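# Exit the enclosed aisle through its end door and latch it

## Task

Get the robot out of the enclosed aisle by going through the door at the aisle's far end, then make sure that door ends up closed and latched. The robot must not tip over or be left leaning. A result that stays true only because the robot is still holding something in place does not count.

## Robot and tools

ROBOT. A Hello Robot Stretch 4 with one arm: an omni-wheel base, a lift that slides up a mast, an arm that telescopes forward, a wrist with yaw, pitch and roll, and a two-finger gripper. It stands about 1.6 m tall. The base rim lies within 0.23 m of the base origin.

FRAMES. The base frame sits on the floor below the base centre: x ahead, y to the left, z up. hand_pose, a point between the open fingertips, is reported in this frame and may be slightly off. With all wrist joints at zero its axes line up with the base frame. The odometry frame is the base frame as it was when the scene began. base_odometry comes from wheel rotation only, so slipping is counted as motion. Its heading runs -3.142 to 3.142, positive to the left.

execute_actions. Argument "actions" is a list holding one action, or empty to just read state and images. Optional "cameras" picks which images come back: head_camera, head_left_camera, head_right_camera, wrist_camera or "all" (omitted or null also means all; [] means none). One action may contain "base", "joints" or both, plus optional "pace" and "contact_limits". Alternatively it contains only {"end_of_arm": "enable_torque"}, which reactivates any wrist or gripper motor that shut itself off. Motions in one action start together but may finish at different times.

"base" takes exactly one relative command, measured from where the base last reported itself: {"translate_m": d} drives straight, forward positive, -2 to 2 m; {"strafe_m": d} slides sideways, left positive, -2 to 2 m; {"rotate_rad": d} spins in place, counter-clockwise positive, -3.2 to 3.2 rad.

"joints" is a dictionary by joint name of absolute targets (not offsets): lift_m 0 to 1.2 m; arm_m 0 to 0.55 m; wrist_yaw_rad -1.134 to 4.276 (0 ahead, positive left, 3.14 tucked back, above 3.4 the arm may obstruct); wrist_pitch_rad -1.117 to 4.259 (0 level, 1.57 pointing down); wrist_roll_rad -1.117 to 4.259 (0 keeps fingers at equal height, positive turns clockwise viewed from behind); gripper_m -0.038 to 0.141, the fingertip gap in metres, negatives mean squeezing together. Done tolerances: lift and arm ±0.004, yaw and roll ±0.02, pitch ±0.05, gripper ±0.004. Joint targets outside range are clipped and reported; other bad values or unknown keys reject the whole call. Anything you omit may keep pushing toward an earlier target. One action runs at most 15 s. To unfold the wrist at the start, send lift_m 0.4 with wrist_yaw_rad 0 together.

"pace": "slow", "default", "fast" or "max"; base speeds 0.1/0.3/0.4/0.6 m/s and 1/2/3/4 rad/s respectively, reduced when the lift is above 0.2 (down to 0.3 m/s and 1 rad/s at 1.2). "contact_limits": {"arm_m": value} from 0 (softest) to 0.75 (firmest), default 0.5; the arm stops when it pushes harder.

wait: {"seconds": 0 to 10}; commands nothing new and returns state and images. zoom_image: {"camera": name, "region": [x0, y0, x1, y1]} in pixels from the top-left of that camera's latest full image, at most 504 by 504. finished_scene: {"scene": current scene number}; irreversible, ends the scene after the last command settles and reports success. Replying with no tool call ends everything.

CAMERAS. head_camera at the mast top looks forward and down (turn the base to look around). head_left_camera and head_right_camera are fisheyes beside it aimed more steeply down, showing base and arm. wrist_camera looks along the fingers, fingertips near the picture bottom.

RESULTS. base_status and joint_status tell how each commanded motion ended: "done" (for the base, wheels turned the full amount even if slipping), "off_target" (resting short, maybe still pushing), "contact_stop_at_<key>" (hit something; that part goes slack), "limit_stop_at_<name>", "time_out", "torque_fault" (a wrist or gripper motor went limp; needs enable_torque). After a stop the old target is dropped. "limit_stop_at_tilt" means leaning over 6 degrees; lift, arm and wheels go slack and ignore commands. "limit_stop_at_own_body" means the joint nearly hit the robot; move it away. A stop cancels later motion calls in the same reply. on_its_own lists uncommanded behaviour; its "held at" is the held target, not the position. lidar_m: 12 distances in metres from the base origin, 30-degree sectors starting straight ahead and going counter-clockwise (4th left, 7th behind, 10th right); "-" means nothing seen or closer than 0.25 m; it misses glass, thin legs and much behind. wrist_depth_mm: 7x7 grid of median depths, 100 to 2000 mm, row by row from top left. turned_by_wheels versus turned_by_imu differing by over about 0.1 rad suggests a collision or slip, and the heading error is roughly their difference. base_tilt in degrees (forward and right positive) has a fixed bias up to about 1.5. motor_effort in percent, bracketed number is the peak; wheels positive turn the base right; gripper effort change signals a firm grip only at commands of 0 or more.

AVOID. Tipping: no driving or turning with over 1 kg held and arm_m above 0.2, and no hard steady pushing or pulling with a high gripper or high contact limit. Slams, drops and hard hits lower quality. Don't press the gripper on things with base or arm motion (torque fault). Time passes while you think; the robot holds its last command meanwhile. Shorter robot motion time is better.

Each tool is called after "Call:" as a command line: name --argument value for each argument, lists and objects as JSON in quotes; but a table of rows of numbers goes row by row, as --pt "numbers of a row", without its own name.

## Session

Call:
execute_actions --actions '[]'

Scene clock: 0.00 s.
base_odometry: x=+0.000 y=+0.000 heading=+0.000 (m, m, rad; odometry frame)
turned_by_wheels: +0.000 (rad since the last result)
turned_by_imu: +0.000 (rad since the last result)
base_tilt: forward=-0.1 right=+0.5 (deg)
lidar_m: 0.57 0.64 0.93 2.51 1.12 0.86 0.82 0.91 1.36 1.89 0.80 0.60
base_status: not commanded
joint_positions: lift_m=+0.245 arm_m=+0.000 wrist_yaw_rad=+3.188 wrist_pitch_rad=+0.019 wrist_roll_rad=+0.011 gripper_m=+0.057
joint_status: not commanded
motor_effort: lift_m=+18 arm_m=-1 wrist_yaw_rad=-1 wrist_pitch_rad=-8 wrist_roll_rad=+0 gripper_m=-3 wheel_0=-1 wheel_1=+0 wheel_2=+0 (%)
hand_pose: x=-0.1213 y=+0.0740 z=+0.4178 quat_wxyz=(-0.023, -0.010, +0.005, +1.000) (m; base frame)
wrist_depth_mm: - - 137 960 946 891 878 / - - 133 960 931 904 866 / - 108 137 946 931 904 878 / 145 140 172 976 917 917 878 / 206 1060 1025 976 931 904 878 / 208 1060 194 960 195 904 878 / 215 904 1008 - 960 891 878
pictures: head_camera, head_left_camera, head_right_camera, wrist_camera
Images, in order (width x height): head_camera 420x560, head_left_camera 420x672, head_right_camera 420x672, wrist_camera 616x392.

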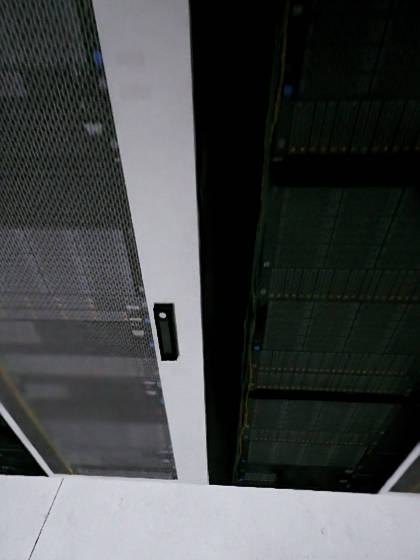

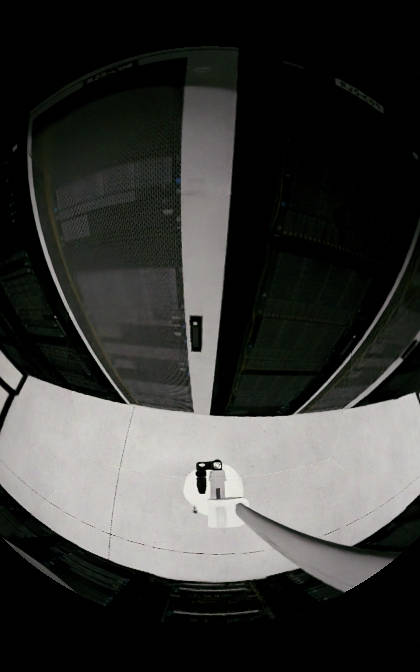

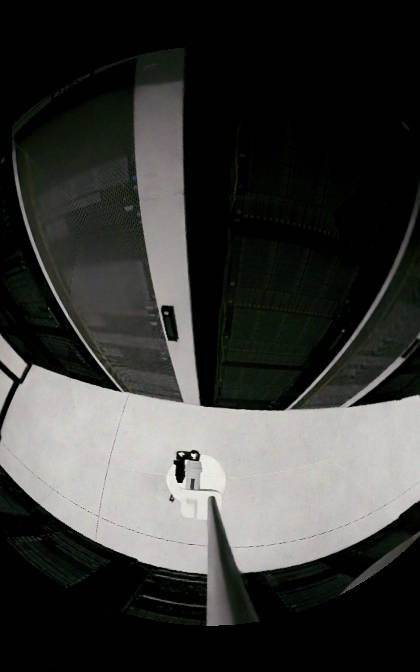

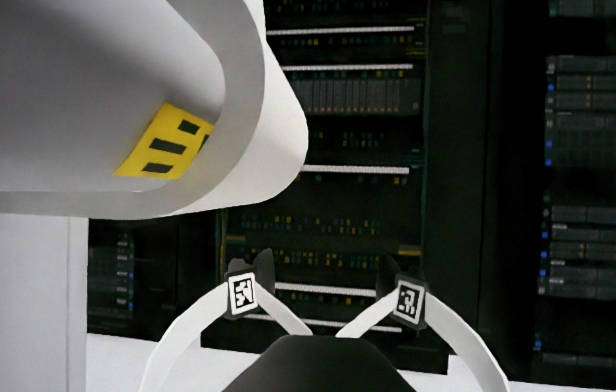

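Call:
execute_actions --actions '[{"base":{"rotate_rad":1.5}}]' --cameras '["head_camera","head_left_camera"]'

Scene clock: 3.50 s.
base_odometry: x=+0.000 y=+0.000 heading=+1.500 (m, m, rad; odometry frame)
turned_by_wheels: +1.500 (rad since the last result)
turned_by_imu: +1.489 (rad since the last result)
base_tilt: forward=-0.1 right=+0.5 (deg)
lidar_m: 2.50 1.21 0.86 0.81 0.87 1.23 2.47 0.83 0.63 0.58 0.60 0.86
base_status: done
joint_positions: lift_m=+0.245 arm_m=+0.000 wrist_yaw_rad=+3.188 wrist_pitch_rad=+0.019 wrist_roll_rad=+0.011 gripper_m=+0.057
joint_status: not commanded
motor_effort: lift_m=+19(19) arm_m=-1(1) wrist_yaw_rad=+0(1) wrist_pitch_rad=-8(8) wrist_roll_rad=+1(0) gripper_m=-4(3) wheel_0=-2(6) wheel_1=-2(8) wheel_2=-1(9) (%)
hand_pose: x=-0.1213 y=+0.0740 z=+0.4178 quat_wxyz=(-0.023, -0.010, +0.005, +1.000) (m; base frame)
wrist_depth_mm: - - 136 - - - 1397 / - - 133 - - - 1336 / - 108 137 - - - 1308 / 145 140 172 - - - 1308 / 207 1229 1863 - - - 1336 / 208 1205 195 1366 195 1576 1308 / 215 917 991 - 1060 960 1042
pictures: head_camera, head_left_camera
Images, in order (width x height): head_camera 420x560, head_left_camera 420x672.

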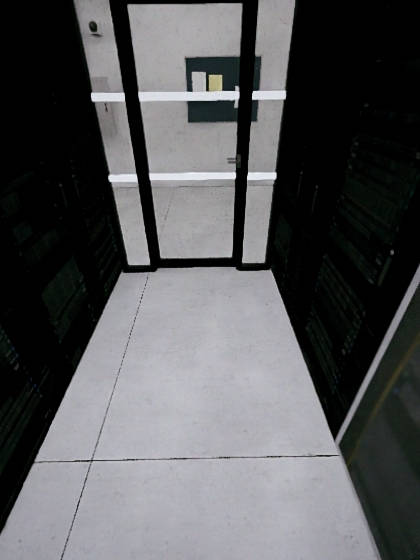

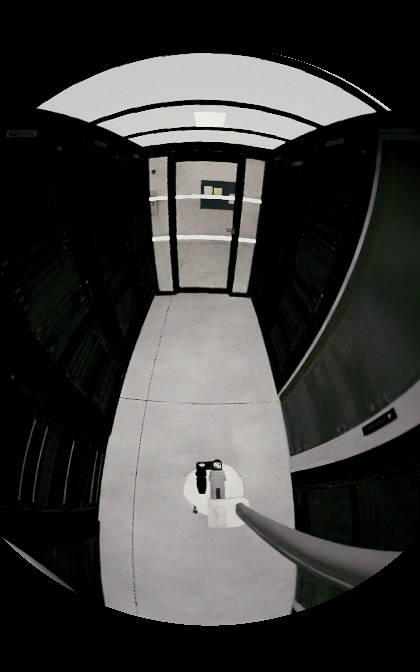

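Call:
execute_actions --actions '[{"base":{"translate_m":1.75},"joints":{"lift_m":0.88,"wrist_yaw_rad":0,"gripper_m":0},"pace":"max"}]'

Scene clock: 9.63 s.
base_odometry: x=+0.124 y=+1.746 heading=+1.500 (m, m, rad; odometry frame)
turned_by_wheels: +0.000 (rad since the last result)
turned_by_imu: +0.000 (rad since the last result)
base_tilt: forward=-0.1 right=+0.5 (deg)
lidar_m: 0.77 0.84 0.83 0.78 0.88 1.21 2.44 0.88 0.63 0.61 0.63 0.76
base_status: done
joint_positions: lift_m=+0.880 arm_m=+0.000 wrist_yaw_rad=+0.000 wrist_pitch_rad=+0.019 wrist_roll_rad=+0.011 gripper_m=+0.000
joint_status: all done
motor_effort: lift_m=+19(23) arm_m=-1(1) wrist_yaw_rad=-1(10) wrist_pitch_rad=-7(8) wrist_roll_rad=+1(0) gripper_m=-5(7) wheel_0=+1(9) wheel_1=+2(6) wheel_2=+0(16) (%)
hand_pose: x=+0.4594 y=-0.0874 z=+1.0526 quat_wxyz=(+1.000, +0.005, +0.010, +0.000) (m; base frame)
wrist_depth_mm: - - - - - 554 - / - - - - - 549 - / - - - - - 554 - / - - - - - 539 - / - - - - - 521 - / - - 609 203 186 535 554 / - - - - - 512 -
pictures: head_camera, head_left_camera, head_right_camera, wrist_camera
Images, in order (width x height): head_camera 420x560, head_left_camera 420x672, head_right_camera 420x672, wrist_camera 616x392.

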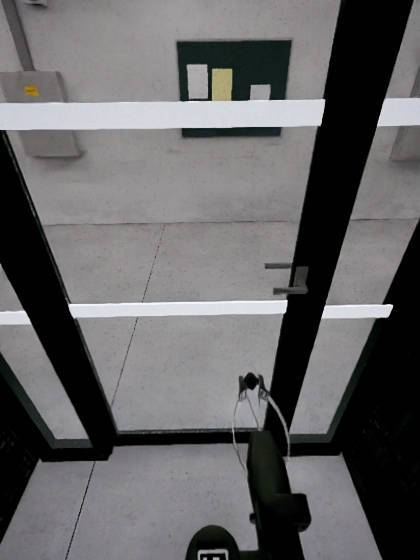

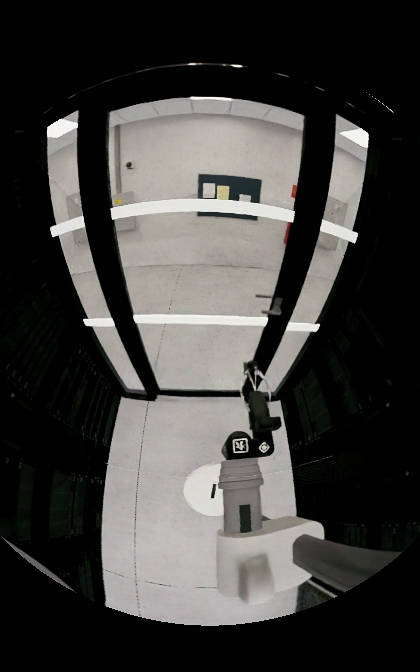

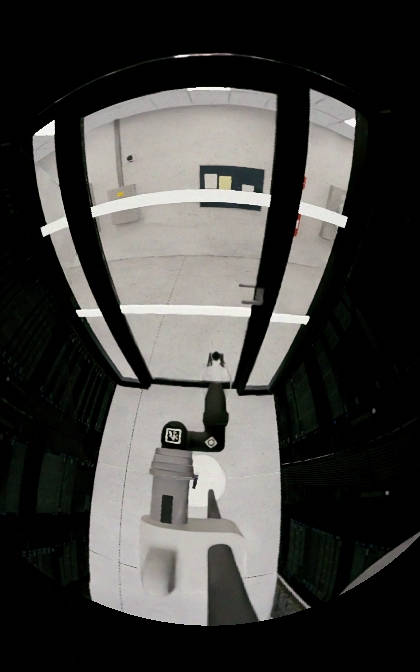

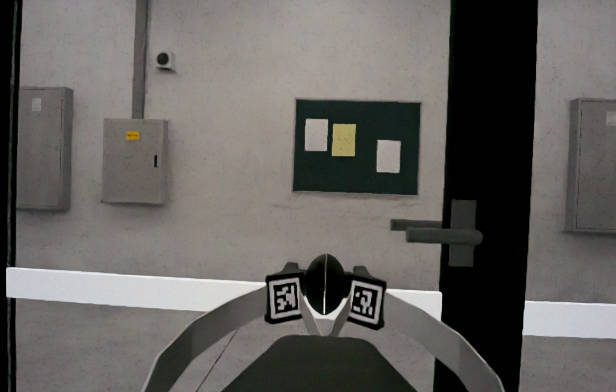

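Call:
execute_actions --actions '[{"base":{"rotate_rad":-0.19},"joints":{"lift_m":0.925,"arm_m":0.29}}]' --cameras '["head_camera","wrist_camera"]'

Call:
zoom_image --camera "head_camera" --region '[150, 220, 330, 380]'

Scene clock: 18.13 s.
base_odometry: x=+0.124 y=+1.746 heading=+1.310 (m, m, rad; odometry frame)
turned_by_wheels: -0.190 (rad since the last result)
turned_by_imu: -0.188 (rad since the last result)
base_tilt: forward=+0.0 right=+0.5 (deg)
lidar_m: 0.79 0.80 0.87 0.81 0.82 1.03 2.01 1.16 0.69 0.61 0.60 0.76
base_status: done
joint_positions: lift_m=+0.925 arm_m=+0.289 wrist_yaw_rad=+0.000 wrist_pitch_rad=+0.019 wrist_roll_rad=+0.011 gripper_m=+0.000
joint_status: all done
motor_effort: lift_m=+21(22) arm_m=+4(5) wrist_yaw_rad=+0(2) wrist_pitch_rad=-7(7) wrist_roll_rad=+0(0) gripper_m=-6(6) wheel_0=+0(6) wheel_1=+1(8) wheel_2=+2(6) (%)
hand_pose: x=+0.7486 y=-0.0874 z=+1.0974 quat_wxyz=(+1.000, +0.005, +0.010, +0.000) (m; base frame)
wrist_depth_mm: - - - - 330 278 - / - - - - 329 279 - / - - - - 330 282 - / - - - - 330 282 - / - - - - 324 283 - / - - - 202 186 285 - / - - - - 298 285 -
pictures: head_camera, wrist_camera
Images, in order (width x height): head_camera 420x560, wrist_camera 616x392.

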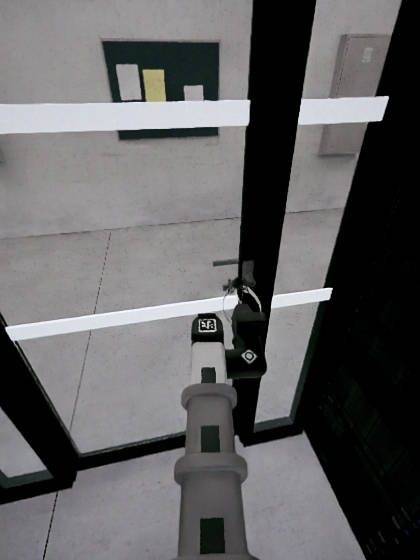

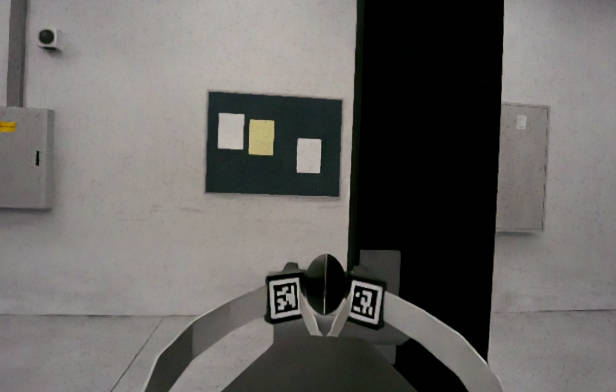

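Region (150, 220, 330, 380) of head_camera's 420x560 image, scaled by 2.800, with more detail than that image has.

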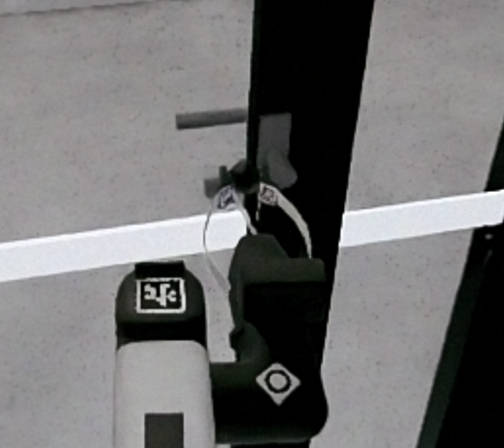

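Call:
execute_actions --actions '[{"joints":{"wrist_yaw_rad":0.11,"arm_m":0.36}}]' --cameras '[]'

Call:
execute_actions --actions '[{"joints":{"lift_m":0.845},"pace":"slow"}]' --cameras '["head_camera","wrist_camera"]'

Call:
zoom_image --camera "head_camera" --region '[150, 220, 330, 380]'

Scene clock: 24.40 s.
base_odometry: x=+0.124 y=+1.746 heading=+1.310 (m, m, rad; odometry frame)
turned_by_wheels: +0.000 (rad since the last result)
turned_by_imu: +0.000 (rad since the last result)
base_tilt: forward=+0.0 right=+0.6 (deg)
lidar_m: 0.79 0.82 0.90 0.81 0.82 1.02 2.01 1.16 0.70 0.59 0.61 0.76
base_status: not commanded
joint_positions: lift_m=+0.925 arm_m=+0.359 wrist_yaw_rad=+0.110 wrist_pitch_rad=+0.019 wrist_roll_rad=+0.011 gripper_m=+0.000
joint_status: all done
motor_effort: lift_m=+21(21) arm_m=+4(4) wrist_yaw_rad=-1(2) wrist_pitch_rad=-7(7) wrist_roll_rad=+1(1) gripper_m=-6(5) wheel_0=+1(1) wheel_1=+1(1) wheel_2=+2(2) (%)
hand_pose: x=+0.8264 y=-0.0552 z=+1.0974 quat_wxyz=(+0.998, +0.005, +0.010, +0.055) (m; base frame)
wrist_depth_mm: - - - - - 242 202 / - - - - - 243 202 / - - - - - 244 200 / - - - - - 245 200 / - - - - - 241 197 / - - - 202 186 237 195 / - - - - 243 190 193
pictures: none
No camera images: the call's "cameras" was empty. Leave "cameras" out to get every camera's image.

Scene clock: 25.93 s.
base_odometry: x=+0.124 y=+1.746 heading=+1.310 (m, m, rad; odometry frame)
turned_by_wheels: +0.000 (rad since the last result)
turned_by_imu: +0.000 (rad since the last result)
base_tilt: forward=-0.1 right=+0.5 (deg)
lidar_m: 0.78 0.80 0.91 0.81 0.83 1.00 2.03 1.13 0.68 0.60 0.61 0.77
base_status: not commanded
joint_positions: lift_m=+0.846 arm_m=+0.359 wrist_yaw_rad=+0.112 wrist_pitch_rad=+0.002 wrist_roll_rad=+0.009 gripper_m=+0.000
joint_status: all done
on_its_own: wrist_pitch_rad is at rest, and its effort (+42) is outside its rest range (-23 to +23)
motor_effort: lift_m=+10(22) arm_m=+4(4) wrist_yaw_rad=-7(7) wrist_pitch_rad=+42(43) wrist_roll_rad=+4(4) gripper_m=-7(7) wheel_0=+1(1) wheel_1=+2(1) wheel_2=+2(2) (%)
hand_pose: x=+0.8266 y=-0.0545 z=+1.0233 quat_wxyz=(+0.998, +0.005, +0.001, +0.056) (m; base frame)
wrist_depth_mm: - - - - - 248 207 / - - - - - 247 206 / - - - - - 247 205 / - - - - - 238 203 / - - - - 324 211 201 / - - - 194 181 212 198 / - 260 - - 212 212 196
pictures: head_camera, wrist_camera
Images, in order (width x height): head_camera 420x560, wrist_camera 616x392.

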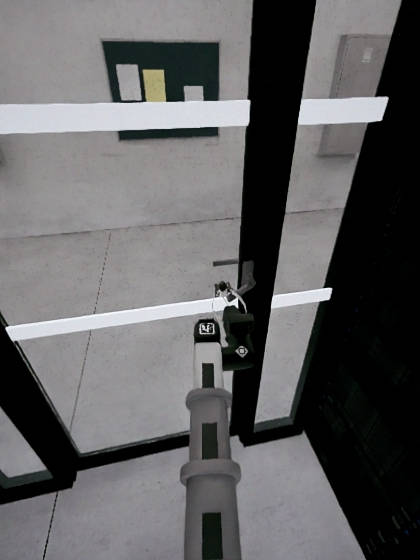

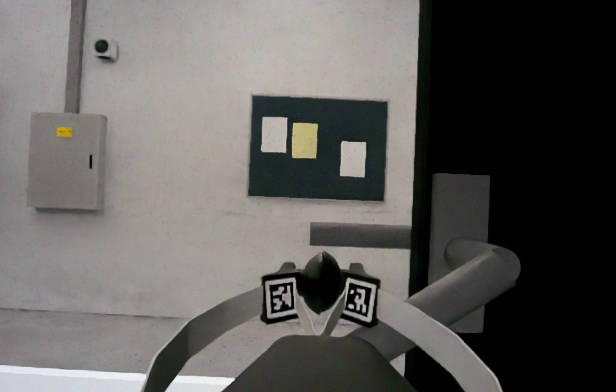

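Region (150, 220, 330, 380) of head_camera's 420x560 image, scaled by 2.800, with more detail than that image has.

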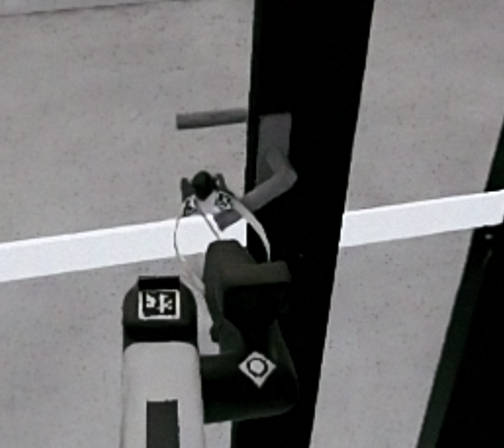

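Call:
execute_actions --actions '[{"joints":{"lift_m":0.815,"wrist_yaw_rad":0.05},"pace":"slow"}]' --cameras '["wrist_camera"]'

Scene clock: 28.13 s.
base_odometry: x=+0.124 y=+1.746 heading=+1.311 (m, m, rad; odometry frame)
turned_by_wheels: +0.001 (rad since the last result)
turned_by_imu: +0.001 (rad since the last result)
base_tilt: forward=-0.1 right=+0.5 (deg)
lidar_m: 0.80 0.79 0.87 0.80 0.82 1.02 2.03 1.14 0.70 0.61 0.61 0.78
base_status: not commanded
joint_positions: lift_m=+0.816 arm_m=+0.359 wrist_yaw_rad=+0.059 wrist_pitch_rad=-0.003 wrist_roll_rad=+0.010 gripper_m=+0.000
joint_status: all done
on_its_own: wrist_yaw_rad is at rest, and its effort (-25) is outside its rest range (-13 to +13); wrist_pitch_rad is at rest, and its effort (+56) is outside its rest range (-23 to +23)
motor_effort: lift_m=+9(10) arm_m=+5(4) wrist_yaw_rad=-25(33) wrist_pitch_rad=+56(56) wrist_roll_rad=+2(4) gripper_m=-7(7) wheel_0=+7(8) wheel_1=+2(1) wheel_2=+6(6) (%)
hand_pose: x=+0.8233 y=-0.0703 z=+0.9948 quat_wxyz=(+1.000, +0.005, -0.001, +0.030) (m; base frame)
wrist_depth_mm: - - - - - 236 198 / - - - - - 234 198 / - - - - 279 232 198 / - - - - 273 221 198 / - - - - 266 209 198 / - - 183 193 184 224 196 / 249 251 255 - 253 204 196
pictures: wrist_camera
Images, in order (width x height): wrist_camera 616x392.

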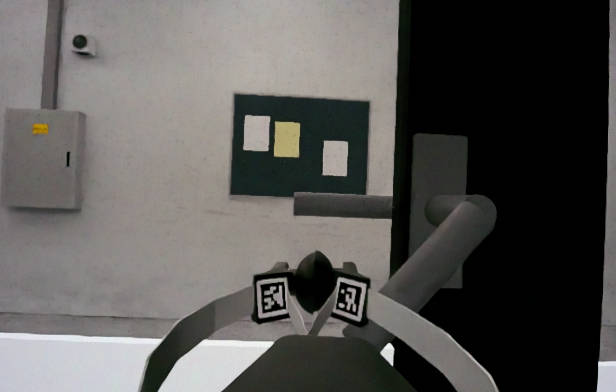

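Call:
execute_actions --actions '[{"joints":{"arm_m":0.41},"pace":"slow","contact_limits":{"arm_m":0.45}}]' --cameras '["wrist_camera"]'

Scene clock: 30.83 s.
base_odometry: x=+0.124 y=+1.745 heading=+1.312 (m, m, rad; odometry frame)
turned_by_wheels: +0.001 (rad since the last result)
turned_by_imu: +0.011 (rad since the last result)
base_tilt: forward=-0.1 right=+0.5 (deg)
lidar_m: 0.81 0.82 0.91 0.79 0.81 1.02 2.04 1.12 0.67 0.59 0.62 0.78
base_status: not commanded
joint_positions: lift_m=+0.816 arm_m=+0.408 wrist_yaw_rad=+0.057 wrist_pitch_rad=+0.002 wrist_roll_rad=+0.009 gripper_m=+0.000
joint_status: all done
on_its_own: wrist_yaw_rad is at rest, and its effort (-21) is outside its rest range (-13 to +13); wrist_pitch_rad is at rest, and its effort (+43) is outside its rest range (-23 to +23)
motor_effort: lift_m=+10(10) arm_m=+9(11) wrist_yaw_rad=-21(50) wrist_pitch_rad=+43(56) wrist_roll_rad=+5(5) gripper_m=-8(9) wheel_0=+13(17) wheel_1=+6(8) wheel_2=+4(8) (%)
contact_limits: arm_m 0.45
hand_pose: x=+0.8724 y=-0.0707 z=+0.9934 quat_wxyz=(+1.000, +0.005, +0.001, +0.029) (m; base frame)
wrist_depth_mm: - - - - - 233 181 / - - - - - 234 180 / - - - - - 226 179 / - - - - 304 208 177 / - - - - - 166 176 / - - 183 192 167 204 174 / 222 226 230 - 160 200 172
pictures: wrist_camera
Images, in order (width x height): wrist_camera 616x392.

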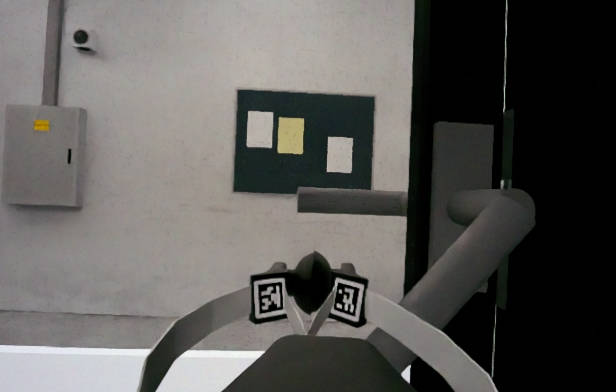

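Call:
execute_actions --actions '[{"joints":{"arm_m":0.48,"wrist_yaw_rad":0.09},"pace":"slow","contact_limits":{"arm_m":0.45}}]' --cameras '["wrist_camera"]'

Call:
execute_actions --actions '[{"joints":{"lift_m":0.91},"pace":"slow"}]' --cameras '["head_camera","wrist_camera"]'

Scene clock: 35.50 s.
base_odometry: x=+0.124 y=+1.745 heading=+1.311 (m, m, rad; odometry frame)
turned_by_wheels: +0.000 (rad since the last result)
turned_by_imu: +0.000 (rad since the last result)
base_tilt: forward=-0.1 right=+0.5 (deg)
lidar_m: 0.81 0.85 0.91 0.80 0.81 1.02 2.04 1.09 0.67 0.59 0.61 0.77
base_status: not commanded
joint_positions: lift_m=+0.816 arm_m=+0.478 wrist_yaw_rad=+0.100 wrist_pitch_rad=+0.002 wrist_roll_rad=+0.009 gripper_m=+0.000
joint_status: all done
on_its_own: wrist_yaw_rad is at rest, and its effort (-28) is outside its rest range (-13 to +13); wrist_pitch_rad is at rest, and its effort (+43) is outside its rest range (-23 to +23)
motor_effort: lift_m=+10(10) arm_m=+10(11) wrist_yaw_rad=-28(28) wrist_pitch_rad=+43(43) wrist_roll_rad=+6(5) gripper_m=-6(7) wheel_0=+12(13) wheel_1=+6(5) wheel_2=+2(4) (%)
contact_limits: arm_m 0.45
hand_pose: x=+0.9450 y=-0.0583 z=+0.9934 quat_wxyz=(+0.999, +0.004, +0.001, +0.050) (m; base frame)
wrist_depth_mm: - - - - - 238 - / - - - - - 238 - / - - - - - 236 - / - - - - 307 212 - / - - - - - 169 - / - - 183 190 166 240 - / 216 217 228 - 161 239 -
pictures: wrist_camera
Images, in order (width x height): wrist_camera 616x392.

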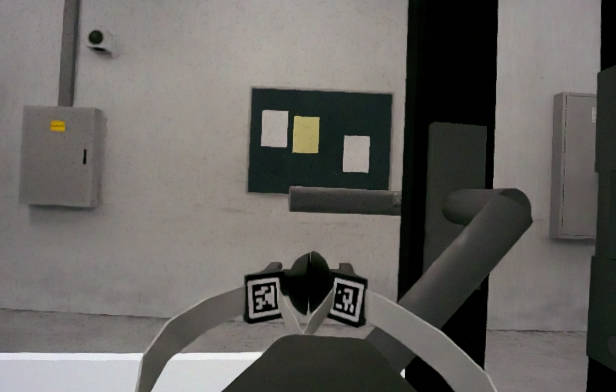

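Scene clock: 37.17 s.
base_odometry: x=+0.124 y=+1.745 heading=+1.310 (m, m, rad; odometry frame)
turned_by_wheels: -0.001 (rad since the last result)
turned_by_imu: -0.002 (rad since the last result)
base_tilt: forward=-0.1 right=+0.6 (deg)
lidar_m: 0.81 0.85 0.91 0.78 0.83 1.01 2.04 1.12 0.70 0.60 0.62 0.77
base_status: not commanded
joint_positions: lift_m=+0.910 arm_m=+0.479 wrist_yaw_rad=+0.085 wrist_pitch_rad=+0.029 wrist_roll_rad=+0.010 gripper_m=+0.000
joint_status: all done
on_its_own: wrist_yaw_rad is at rest, and its effort (+15) is outside its rest range (-13 to +13); wrist_pitch_rad is at rest, and its effort (-35) is outside its rest range (-23 to +23)
motor_effort: lift_m=+24(24) arm_m=+7(10) wrist_yaw_rad=+15(27) wrist_pitch_rad=-35(43) wrist_roll_rad=+2(6) gripper_m=-4(7) wheel_0=+3(12) wheel_1=+3(5) wheel_2=-2(3) (%)
hand_pose: x=+0.9444 y=-0.0627 z=+1.0794 quat_wxyz=(+0.999, +0.005, +0.015, +0.042) (m; base frame)
wrist_depth_mm: - - - - 243 - - / - - - - 241 - - / - - - - 239 - - / - - - - 236 - - / - - - - 232 - - / - - - 200 185 - - / - - - - 164 166 -
pictures: head_camera, wrist_camera
Images, in order (width x height): head_camera 420x560, wrist_camera 616x392.

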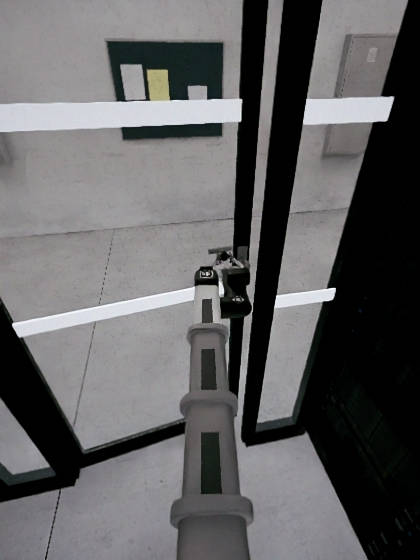

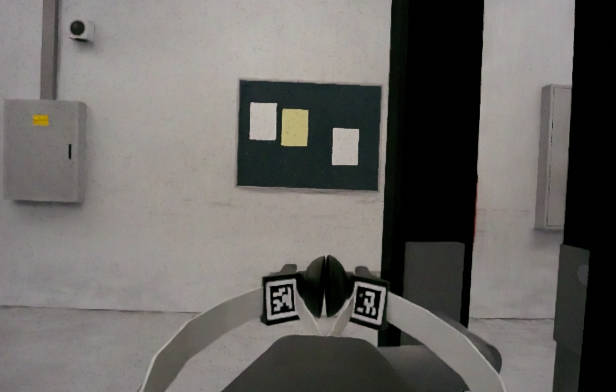

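Call:
execute_actions --actions '[{"base":{"rotate_rad":0.19},"joints":{"lift_m":0.925},"pace":"slow"}]' --cameras '["head_camera"]'

Scene clock: 39.97 s.
base_odometry: x=+0.124 y=+1.745 heading=+1.497 (m, m, rad; odometry frame)
turned_by_wheels: +0.187 (rad since the last result)
turned_by_imu: +0.168 (rad since the last result)
base_tilt: forward=-0.2 right=+0.5 (deg)
lidar_m: 0.86 0.88 0.84 0.78 0.85 1.18 2.54 0.89 0.64 0.59 0.62 0.80
base_status: done
joint_positions: lift_m=+0.925 arm_m=+0.479 wrist_yaw_rad=+0.071 wrist_pitch_rad=+0.020 wrist_roll_rad=+0.010 gripper_m=+0.000
joint_status: all done
on_its_own: wrist_yaw_rad is at rest, and its effort (+54) is outside its rest range (-13 to +13)
motor_effort: lift_m=+21(25) arm_m=+7(8) wrist_yaw_rad=+54(81) wrist_pitch_rad=-8(45) wrist_roll_rad=+1(2) gripper_m=-4(7) wheel_0=-13(20) wheel_1=-7(15) wheel_2=-17(27) (%)
hand_pose: x=+0.9436 y=-0.0666 z=+1.0973 quat_wxyz=(+0.999, +0.005, +0.010, +0.036) (m; base frame)
wrist_depth_mm: - - - - - - - / - - - - - - - / - - - - - - - / - - - - - - - / - - - - - - - / - - - 198 184 - 314 / - - - - - - -
pictures: head_camera
Images, in order (width x height): head_camera 420x560.

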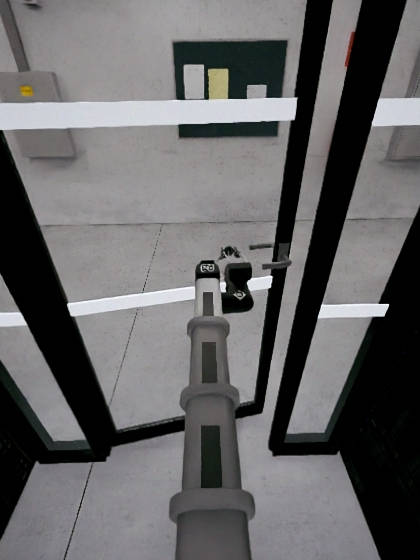

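Call:
execute_actions --actions '[{"base":{"translate_m":0.3},"joints":{"arm_m":0.22,"wrist_yaw_rad":0.08}}]' --cameras '["head_camera"]'

Scene clock: 47.57 s.
base_odometry: x=+0.146 y=+2.044 heading=+1.497 (m, m, rad; odometry frame)
turned_by_wheels: +0.000 (rad since the last result)
turned_by_imu: +0.010 (rad since the last result)
base_tilt: forward=-0.1 right=+0.6 (deg)
lidar_m: 0.60 0.61 0.66 0.79 0.85 1.21 2.41 0.91 0.65 0.59 0.66 0.54
base_status: done
joint_positions: lift_m=+0.925 arm_m=+0.220 wrist_yaw_rad=+0.078 wrist_pitch_rad=+0.019 wrist_roll_rad=+0.010 gripper_m=+0.000
joint_status: all done
motor_effort: lift_m=+20(21) arm_m=+2(7) wrist_yaw_rad=+6(52) wrist_pitch_rad=-7(9) wrist_roll_rad=+1(1) gripper_m=-4(6) wheel_0=+5(11) wheel_1=+4(10) wheel_2=-6(22) (%)
hand_pose: x=+0.6850 y=-0.0647 z=+1.0975 quat_wxyz=(+0.999, +0.005, +0.010, +0.039) (m; base frame)
wrist_depth_mm: - - - - - - - / - - - - - - - / - - - - - - - / - - - - - - - / - - - - - - - / - - 183 200 186 - 324 / - - - - - - -
pictures: head_camera
Images, in order (width x height): head_camera 420x560.

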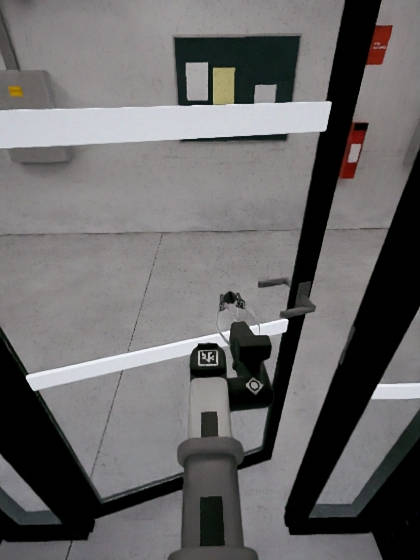

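Call:
execute_actions --actions '[{"base":{"translate_m":0.3},"joints":{"arm_m":0.0,"wrist_yaw_rad":0.15,"lift_m":0.55}}]' --cameras '["head_camera","head_left_camera","head_right_camera"]'

Scene clock: 51.90 s.
base_odometry: x=+0.168 y=+2.343 heading=+1.497 (m, m, rad; odometry frame)
turned_by_wheels: +0.000 (rad since the last result)
turned_by_imu: +0.004 (rad since the last result)
base_tilt: forward=-0.1 right=+0.6 (deg)
lidar_m: 0.40 0.38 0.43 0.79 0.87 1.19 2.40 0.89 0.65 0.62 0.33 0.46
base_status: done
joint_positions: lift_m=+0.550 arm_m=+0.000 wrist_yaw_rad=+0.144 wrist_pitch_rad=+0.013 wrist_roll_rad=+0.011 gripper_m=+0.000
joint_status: all done
on_its_own: wrist_yaw_rad is at rest, and its effort (+19) is outside its rest range (-13 to +13)
motor_effort: lift_m=+14(19) arm_m=+1(5) wrist_yaw_rad=+19(47) wrist_pitch_rad=+12(68) wrist_roll_rad=-1(3) gripper_m=-3(7) wheel_0=+1(5) wheel_1=+2(9) wheel_2=-8(19) (%)
hand_pose: x=+0.4687 y=-0.0453 z=+0.7249 quat_wxyz=(+0.997, +0.005, +0.007, +0.072) (m; base frame)
wrist_depth_mm: - - - - - 259 268 / - - - - - - - / - - - - - - - / - - - - - - - / - - - - - - - / - - - 201 185 - - / 1576 1499 1537 - 1661 1499 1499
pictures: head_camera, head_left_camera, head_right_camera
Images, in order (width x height): head_camera 420x560, head_left_camera 420x672, head_right_camera 420x672.

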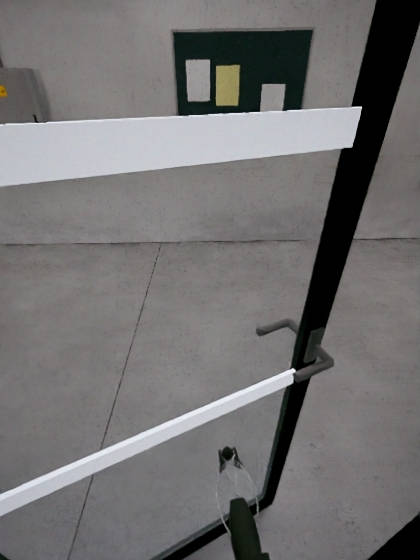

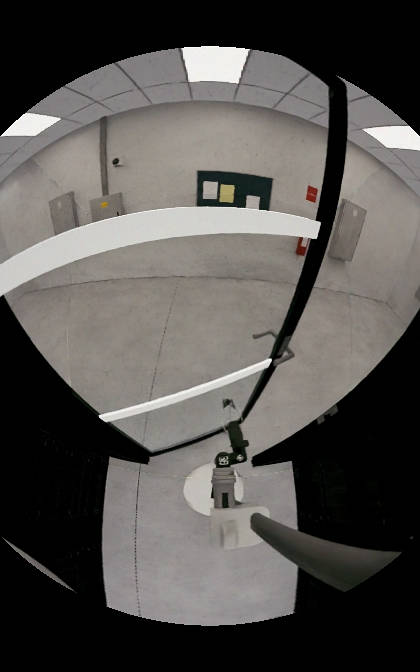

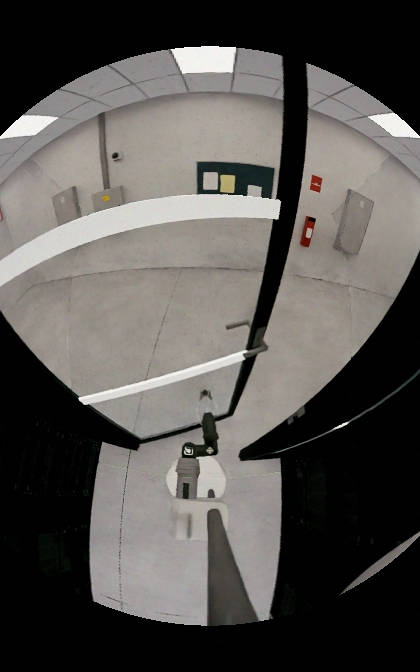

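Call:
execute_actions --actions '[{"base":{"translate_m":0.28},"joints":{"wrist_yaw_rad":0.42},"pace":"slow"}]' --cameras '["head_left_camera","head_right_camera"]'

Scene clock: 58.57 s.
base_odometry: x=+0.189 y=+2.622 heading=+1.497 (m, m, rad; odometry frame)
turned_by_wheels: +0.000 (rad since the last result)
turned_by_imu: +0.000 (rad since the last result)
base_tilt: forward=-0.1 right=+0.5 (deg)
lidar_m: 0.38 0.32 0.31 0.35 0.83 1.14 2.42 0.90 0.30 0.30 3.91 3.00
base_status: done
joint_positions: lift_m=+0.550 arm_m=+0.000 wrist_yaw_rad=+0.417 wrist_pitch_rad=+0.019 wrist_roll_rad=+0.011 gripper_m=+0.000
joint_status: all done
motor_effort: lift_m=+17(17) arm_m=+1(1) wrist_yaw_rad=+8(92) wrist_pitch_rad=-7(12) wrist_roll_rad=+0(1) gripper_m=-4(7) wheel_0=+2(8) wheel_1=+4(11) wheel_2=-5(19) (%)
hand_pose: x=+0.4698 y=+0.0370 z=+0.7228 quat_wxyz=(+0.978, +0.003, +0.011, +0.207) (m; base frame)
wrist_depth_mm: - - - - - 273 - / - - - - - 278 - / - - - - - 279 - / - - - - - 278 - / - - - - - 279 - / - - - 201 186 282 - / 1537 1499 1499 - 1618 278 1661
pictures: head_left_camera, head_right_camera
Images, in order (width x height): head_left_camera 420x672, head_right_camera 420x672.

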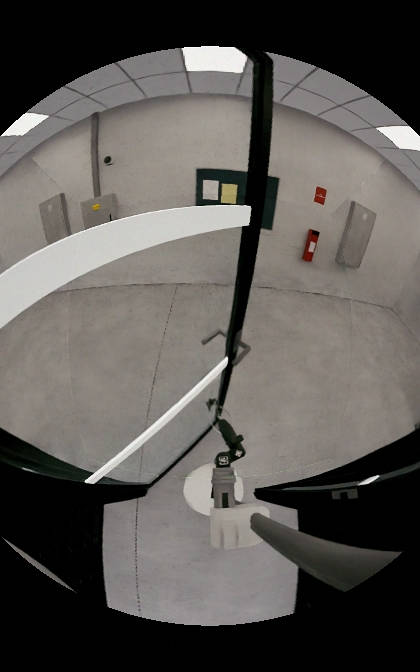

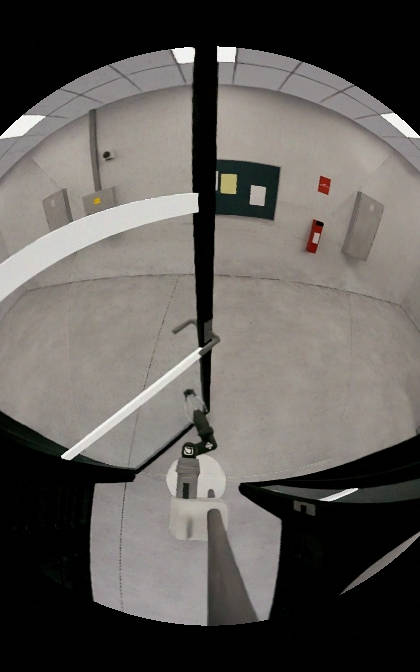

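Call:
execute_actions --actions '[{"joints":{"wrist_pitch_rad":1.5},"pace":"slow"}]' --cameras '[]'

Call:
execute_actions --actions '[{"base":{"translate_m":0.2},"joints":{"wrist_yaw_rad":-0.6},"pace":"slow"}]' --cameras '["head_left_camera","head_right_camera"]'

Scene clock: 62.73 s.
base_odometry: x=+0.189 y=+2.622 heading=+1.497 (m, m, rad; odometry frame)
turned_by_wheels: +0.000 (rad since the last result)
turned_by_imu: +0.000 (rad since the last result)
base_tilt: forward=-0.1 right=+0.5 (deg)
lidar_m: 0.25 0.25 0.25 0.31 0.85 1.15 2.41 0.89 0.31 0.28 3.92 0.33
base_status: not commanded
joint_positions: lift_m=+0.550 arm_m=+0.000 wrist_yaw_rad=+0.420 wrist_pitch_rad=+1.500 wrist_roll_rad=+0.011 gripper_m=+0.000
joint_status: all done
motor_effort: lift_m=+17(17) arm_m=+1(1) wrist_yaw_rad=+0(24) wrist_pitch_rad=-1(12) wrist_roll_rad=+0(0) gripper_m=-6(5) wheel_0=+0(2) wheel_1=+2(4) wheel_2=-2(5) (%)
hand_pose: x=+0.2250 y=-0.0715 z=+0.4406 quat_wxyz=(+0.716, -0.138, +0.667, +0.149) (m; base frame)
wrist_depth_mm: 707 699 699 691 683 661 661 / 707 699 699 683 676 668 257 / 699 691 676 676 668 436 647 / 691 676 668 654 661 654 647 / 676 473 459 521 654 647 647 / 676 455 445 203 186 640 634 / 455 455 445 - 640 621 627
pictures: none
No camera images: the call's "cameras" was empty. Leave "cameras" out to get every camera's image.

Scene clock: 66.00 s.
base_odometry: x=+0.204 y=+2.821 heading=+1.498 (m, m, rad; odometry frame)
turned_by_wheels: +0.000 (rad since the last result)
turned_by_imu: +0.000 (rad since the last result)
base_tilt: forward=-0.1 right=+0.5 (deg)
lidar_m: 0.25 0.25 0.25 0.25 0.39 1.16 2.41 0.92 0.40 0.90 3.61 2.77
base_status: done
joint_positions: lift_m=+0.550 arm_m=+0.000 wrist_yaw_rad=-0.600 wrist_pitch_rad=+1.500 wrist_roll_rad=+0.011 gripper_m=+0.000
joint_status: all done
motor_effort: lift_m=+17(17) arm_m=+1(1) wrist_yaw_rad=+1(8) wrist_pitch_rad=-1(2) wrist_roll_rad=+0(0) gripper_m=-6(6) wheel_0=+3(9) wheel_1=+9(15) wheel_2=-6(18) (%)
hand_pose: x=+0.1382 y=-0.0836 z=+0.4406 quat_wxyz=(+0.698, +0.205, +0.650, -0.220) (m; base frame)
wrist_depth_mm: 250 310 699 691 676 668 668 / 699 370 683 683 676 661 661 / 691 699 661 683 668 668 654 / 699 691 668 661 654 654 647 / 683 676 559 449 449 647 640 / 676 668 452 202 186 640 634 / 676 668 445 - 433 433 627
pictures: head_left_camera, head_right_camera
Images, in order (width x height): head_left_camera 420x672, head_right_camera 420x672.

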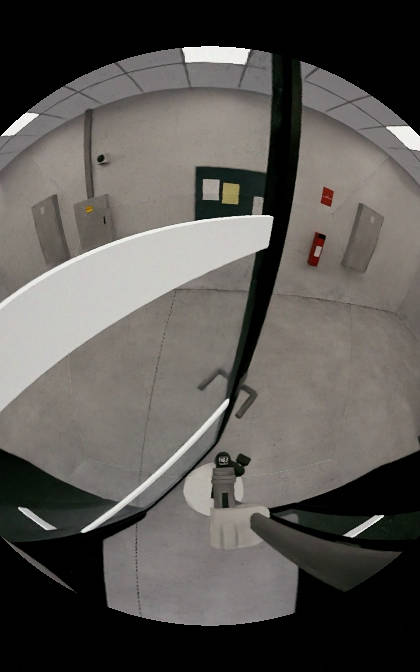

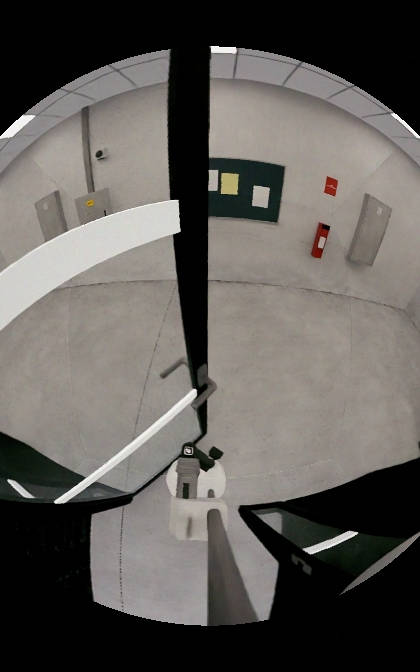

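Call:
execute_actions --actions '[{"base":{"translate_m":0.07},"pace":"slow"}]' --cameras '[]'

Call:
execute_actions --actions '[{"base":{"strafe_m":-0.3},"pace":"slow"}]' --cameras '["head_left_camera","head_right_camera"]'

Scene clock: 78.13 s.
base_odometry: x=+0.209 y=+2.891 heading=+1.498 (m, m, rad; odometry frame)
turned_by_wheels: +0.001 (rad since the last result)
turned_by_imu: +0.000 (rad since the last result)
base_tilt: forward=-0.1 right=+0.5 (deg)
lidar_m: 0.25 0.25 3.66 0.25 0.36 1.21 2.41 0.44 0.43 1.21 3.52 2.74
base_status: done
joint_positions: lift_m=+0.550 arm_m=+0.000 wrist_yaw_rad=-0.600 wrist_pitch_rad=+1.500 wrist_roll_rad=+0.011 gripper_m=+0.000
joint_status: not commanded
motor_effort: lift_m=+17(17) arm_m=+1(1) wrist_yaw_rad=-1(0) wrist_pitch_rad=-1(2) wrist_roll_rad=+0(0) gripper_m=-5(6) wheel_0=+4(7) wheel_1=+9(10) wheel_2=-5(10) (%)
hand_pose: x=+0.1382 y=-0.0836 z=+0.4406 quat_wxyz=(+0.698, +0.205, +0.650, -0.220) (m; base frame)
wrist_depth_mm: 707 707 691 691 683 668 668 / 260 699 683 683 676 661 661 / 691 402 676 668 661 654 654 / 691 683 676 668 661 661 647 / 683 676 559 455 452 654 647 / 668 668 452 203 186 640 634 / 668 661 442 - 433 439 627
pictures: none
No camera images: the call's "cameras" was empty. Leave "cameras" out to get every camera's image.

Scene clock: 82.30 s.
base_odometry: x=+0.508 y=+2.869 heading=+1.499 (m, m, rad; odometry frame)
turned_by_wheels: +0.000 (rad since the last result)
turned_by_imu: +0.001 (rad since the last result)
base_tilt: forward=-0.1 right=+0.5 (deg)
lidar_m: 2.61 0.27 0.25 0.25 0.59 1.59 0.25 0.34 0.42 1.25 3.51 2.72
base_status: done
joint_positions: lift_m=+0.550 arm_m=+0.000 wrist_yaw_rad=-0.600 wrist_pitch_rad=+1.500 wrist_roll_rad=+0.011 gripper_m=+0.000
joint_status: not commanded
motor_effort: lift_m=+17(17) arm_m=+1(1) wrist_yaw_rad=-1(2) wrist_pitch_rad=-1(2) wrist_roll_rad=+1(1) gripper_m=-5(6) wheel_0=+6(8) wheel_1=+2(7) wheel_2=-2(3) (%)
hand_pose: x=+0.1381 y=-0.0836 z=+0.4406 quat_wxyz=(+0.698, +0.205, +0.650, -0.220) (m; base frame)
wrist_depth_mm: 707 707 699 683 683 676 661 / 707 699 683 683 668 668 661 / 691 683 683 668 661 654 654 / 683 683 683 676 661 654 654 / 676 676 668 452 449 647 640 / 676 668 455 203 186 640 634 / 282 340 445 - 433 433 627
pictures: head_left_camera, head_right_camera
Images, in order (width x height): head_left_camera 420x672, head_right_camera 420x672.

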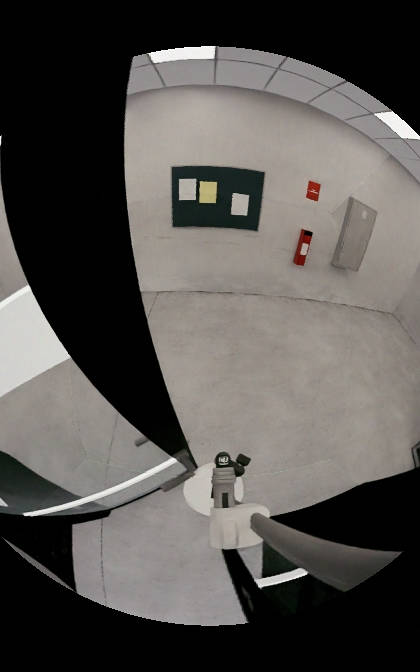

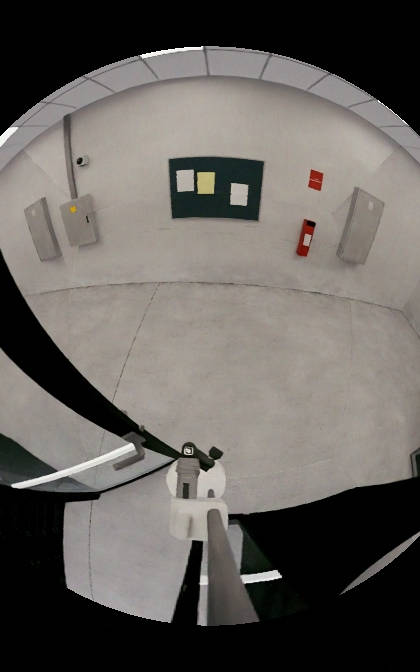

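Call:
execute_actions --actions '[{"base":{"strafe_m":-0.22},"pace":"slow"}]' --cameras '["head_left_camera"]'

Scene clock: 87.67 s.
base_odometry: x=+0.727 y=+2.853 heading=+1.498 (m, m, rad; odometry frame)
turned_by_wheels: +0.000 (rad since the last result)
turned_by_imu: +0.000 (rad since the last result)
base_tilt: forward=-0.1 right=+0.6 (deg)
lidar_m: 2.59 2.71 3.65 0.27 0.25 0.29 0.29 0.29 0.41 2.28 3.67 2.70
base_status: done
joint_positions: lift_m=+0.550 arm_m=+0.000 wrist_yaw_rad=-0.600 wrist_pitch_rad=+1.500 wrist_roll_rad=+0.011 gripper_m=+0.000
joint_status: not commanded
motor_effort: lift_m=+17(17) arm_m=+1(1) wrist_yaw_rad=+0(2) wrist_pitch_rad=-1(1) wrist_roll_rad=+0(0) gripper_m=-6(6) wheel_0=+2(9) wheel_1=-4(3) wheel_2=+0(1) (%)
hand_pose: x=+0.1381 y=-0.0836 z=+0.4406 quat_wxyz=(+0.698, +0.205, +0.650, -0.220) (m; base frame)
wrist_depth_mm: 707 707 691 691 676 676 661 / 707 699 691 683 668 668 661 / 691 691 683 676 668 661 654 / 683 676 668 668 661 654 647 / 676 668 668 452 449 647 640 / 668 668 449 202 186 640 634 / 676 661 445 - 433 433 627
pictures: head_left_camera
Images, in order (width x height): head_left_camera 420x672.

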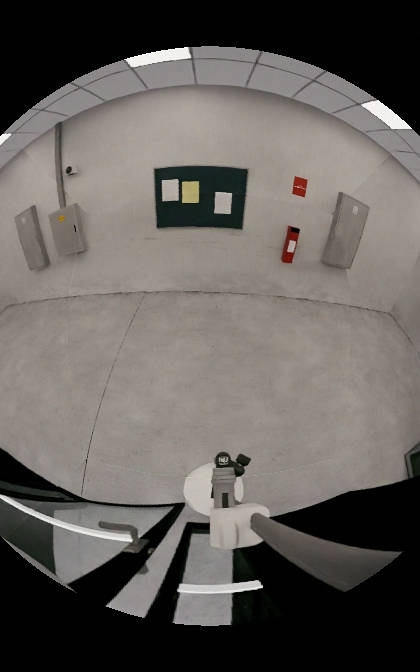

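Released. Move clear and turn to inspect.

Call:
execute_actions --actions '[{"base":{"translate_m":0.15}}]' --cameras '[]'

Call:
execute_actions --actions '[{"base":{"rotate_rad":2.5}}]' --cameras '["head_camera","head_left_camera"]'

Scene clock: 91.60 s.
base_odometry: x=+0.738 y=+3.003 heading=+1.499 (m, m, rad; odometry frame)
turned_by_wheels: +0.000 (rad since the last result)
turned_by_imu: +0.000 (rad since the last result)
base_tilt: forward=-0.1 right=+0.5 (deg)
lidar_m: 2.44 2.60 3.44 1.66 0.60 0.41 0.44 0.45 0.65 2.34 3.32 2.57
base_status: done
joint_positions: lift_m=+0.550 arm_m=+0.000 wrist_yaw_rad=-0.600 wrist_pitch_rad=+1.500 wrist_roll_rad=+0.011 gripper_m=+0.000
joint_status: not commanded
motor_effort: lift_m=+17(17) arm_m=+1(1) wrist_yaw_rad=+0(0) wrist_pitch_rad=-2(1) wrist_roll_rad=+0(0) gripper_m=-6(7) wheel_0=+2(6) wheel_1=+4(7) wheel_2=+0(9) (%)
hand_pose: x=+0.1381 y=-0.0836 z=+0.4406 quat_wxyz=(+0.698, +0.205, +0.650, -0.220) (m; base frame)
wrist_depth_mm: 707 707 699 691 676 676 668 / 707 707 683 676 683 661 668 / 699 691 683 676 668 661 661 / 691 691 668 668 661 661 647 / 676 676 668 452 445 654 640 / 683 668 452 203 186 640 634 / 676 661 445 - 433 436 627
pictures: none
No camera images: the call's "cameras" was empty. Leave "cameras" out to get every camera's image.

Scene clock: 94.13 s.
base_odometry: x=+0.738 y=+3.003 heading=-2.285 (m, m, rad; odometry frame)
turned_by_wheels: +2.499 (rad since the last result)
turned_by_imu: +2.481 (rad since the last result)
base_tilt: forward=-0.1 right=+0.5 (deg)
lidar_m: 0.42 0.44 0.43 0.57 2.33 3.93 2.67 2.46 2.52 3.17 5.87 0.72
base_status: done
joint_positions: lift_m=+0.550 arm_m=+0.000 wrist_yaw_rad=-0.600 wrist_pitch_rad=+1.500 wrist_roll_rad=+0.011 gripper_m=+0.000
joint_status: not commanded
motor_effort: lift_m=+17(17) arm_m=+1(1) wrist_yaw_rad=+0(0) wrist_pitch_rad=-1(1) wrist_roll_rad=+0(0) gripper_m=-7(6) wheel_0=-2(8) wheel_1=-3(8) wheel_2=-2(8) (%)
hand_pose: x=+0.1382 y=-0.0836 z=+0.4405 quat_wxyz=(+0.698, +0.205, +0.650, -0.220) (m; base frame)
wrist_depth_mm: 707 661 683 691 676 676 661 / 449 627 676 683 683 661 661 / 647 661 691 683 668 661 654 / 668 676 676 668 661 647 647 / 647 676 668 452 449 654 640 / 634 676 449 202 186 640 640 / 668 661 445 - 436 433 627
pictures: head_camera, head_left_camera
Images, in order (width x height): head_camera 420x560, head_left_camera 420x672.

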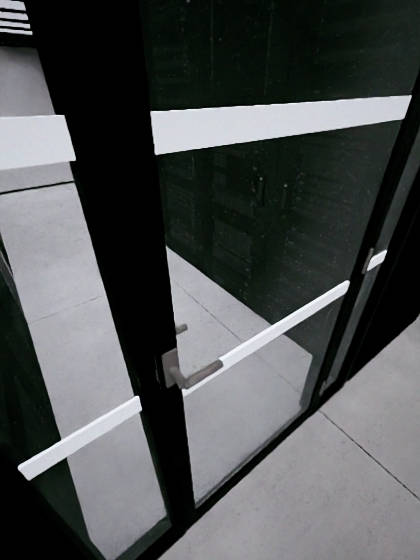

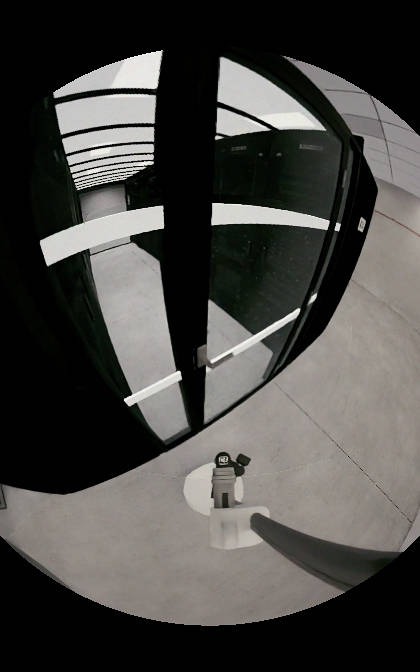

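Call:
zoom_image --camera "head_camera" --region '[110, 320, 250, 560]'

Region (110, 320, 250, 560) of head_camera's 420x560 image, scaled by 2.100, with more detail than that image has; it fills the left 294 columns of this view, and the rest is white.

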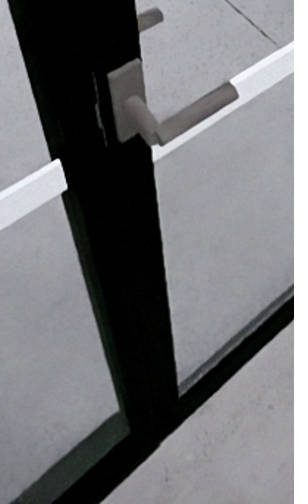

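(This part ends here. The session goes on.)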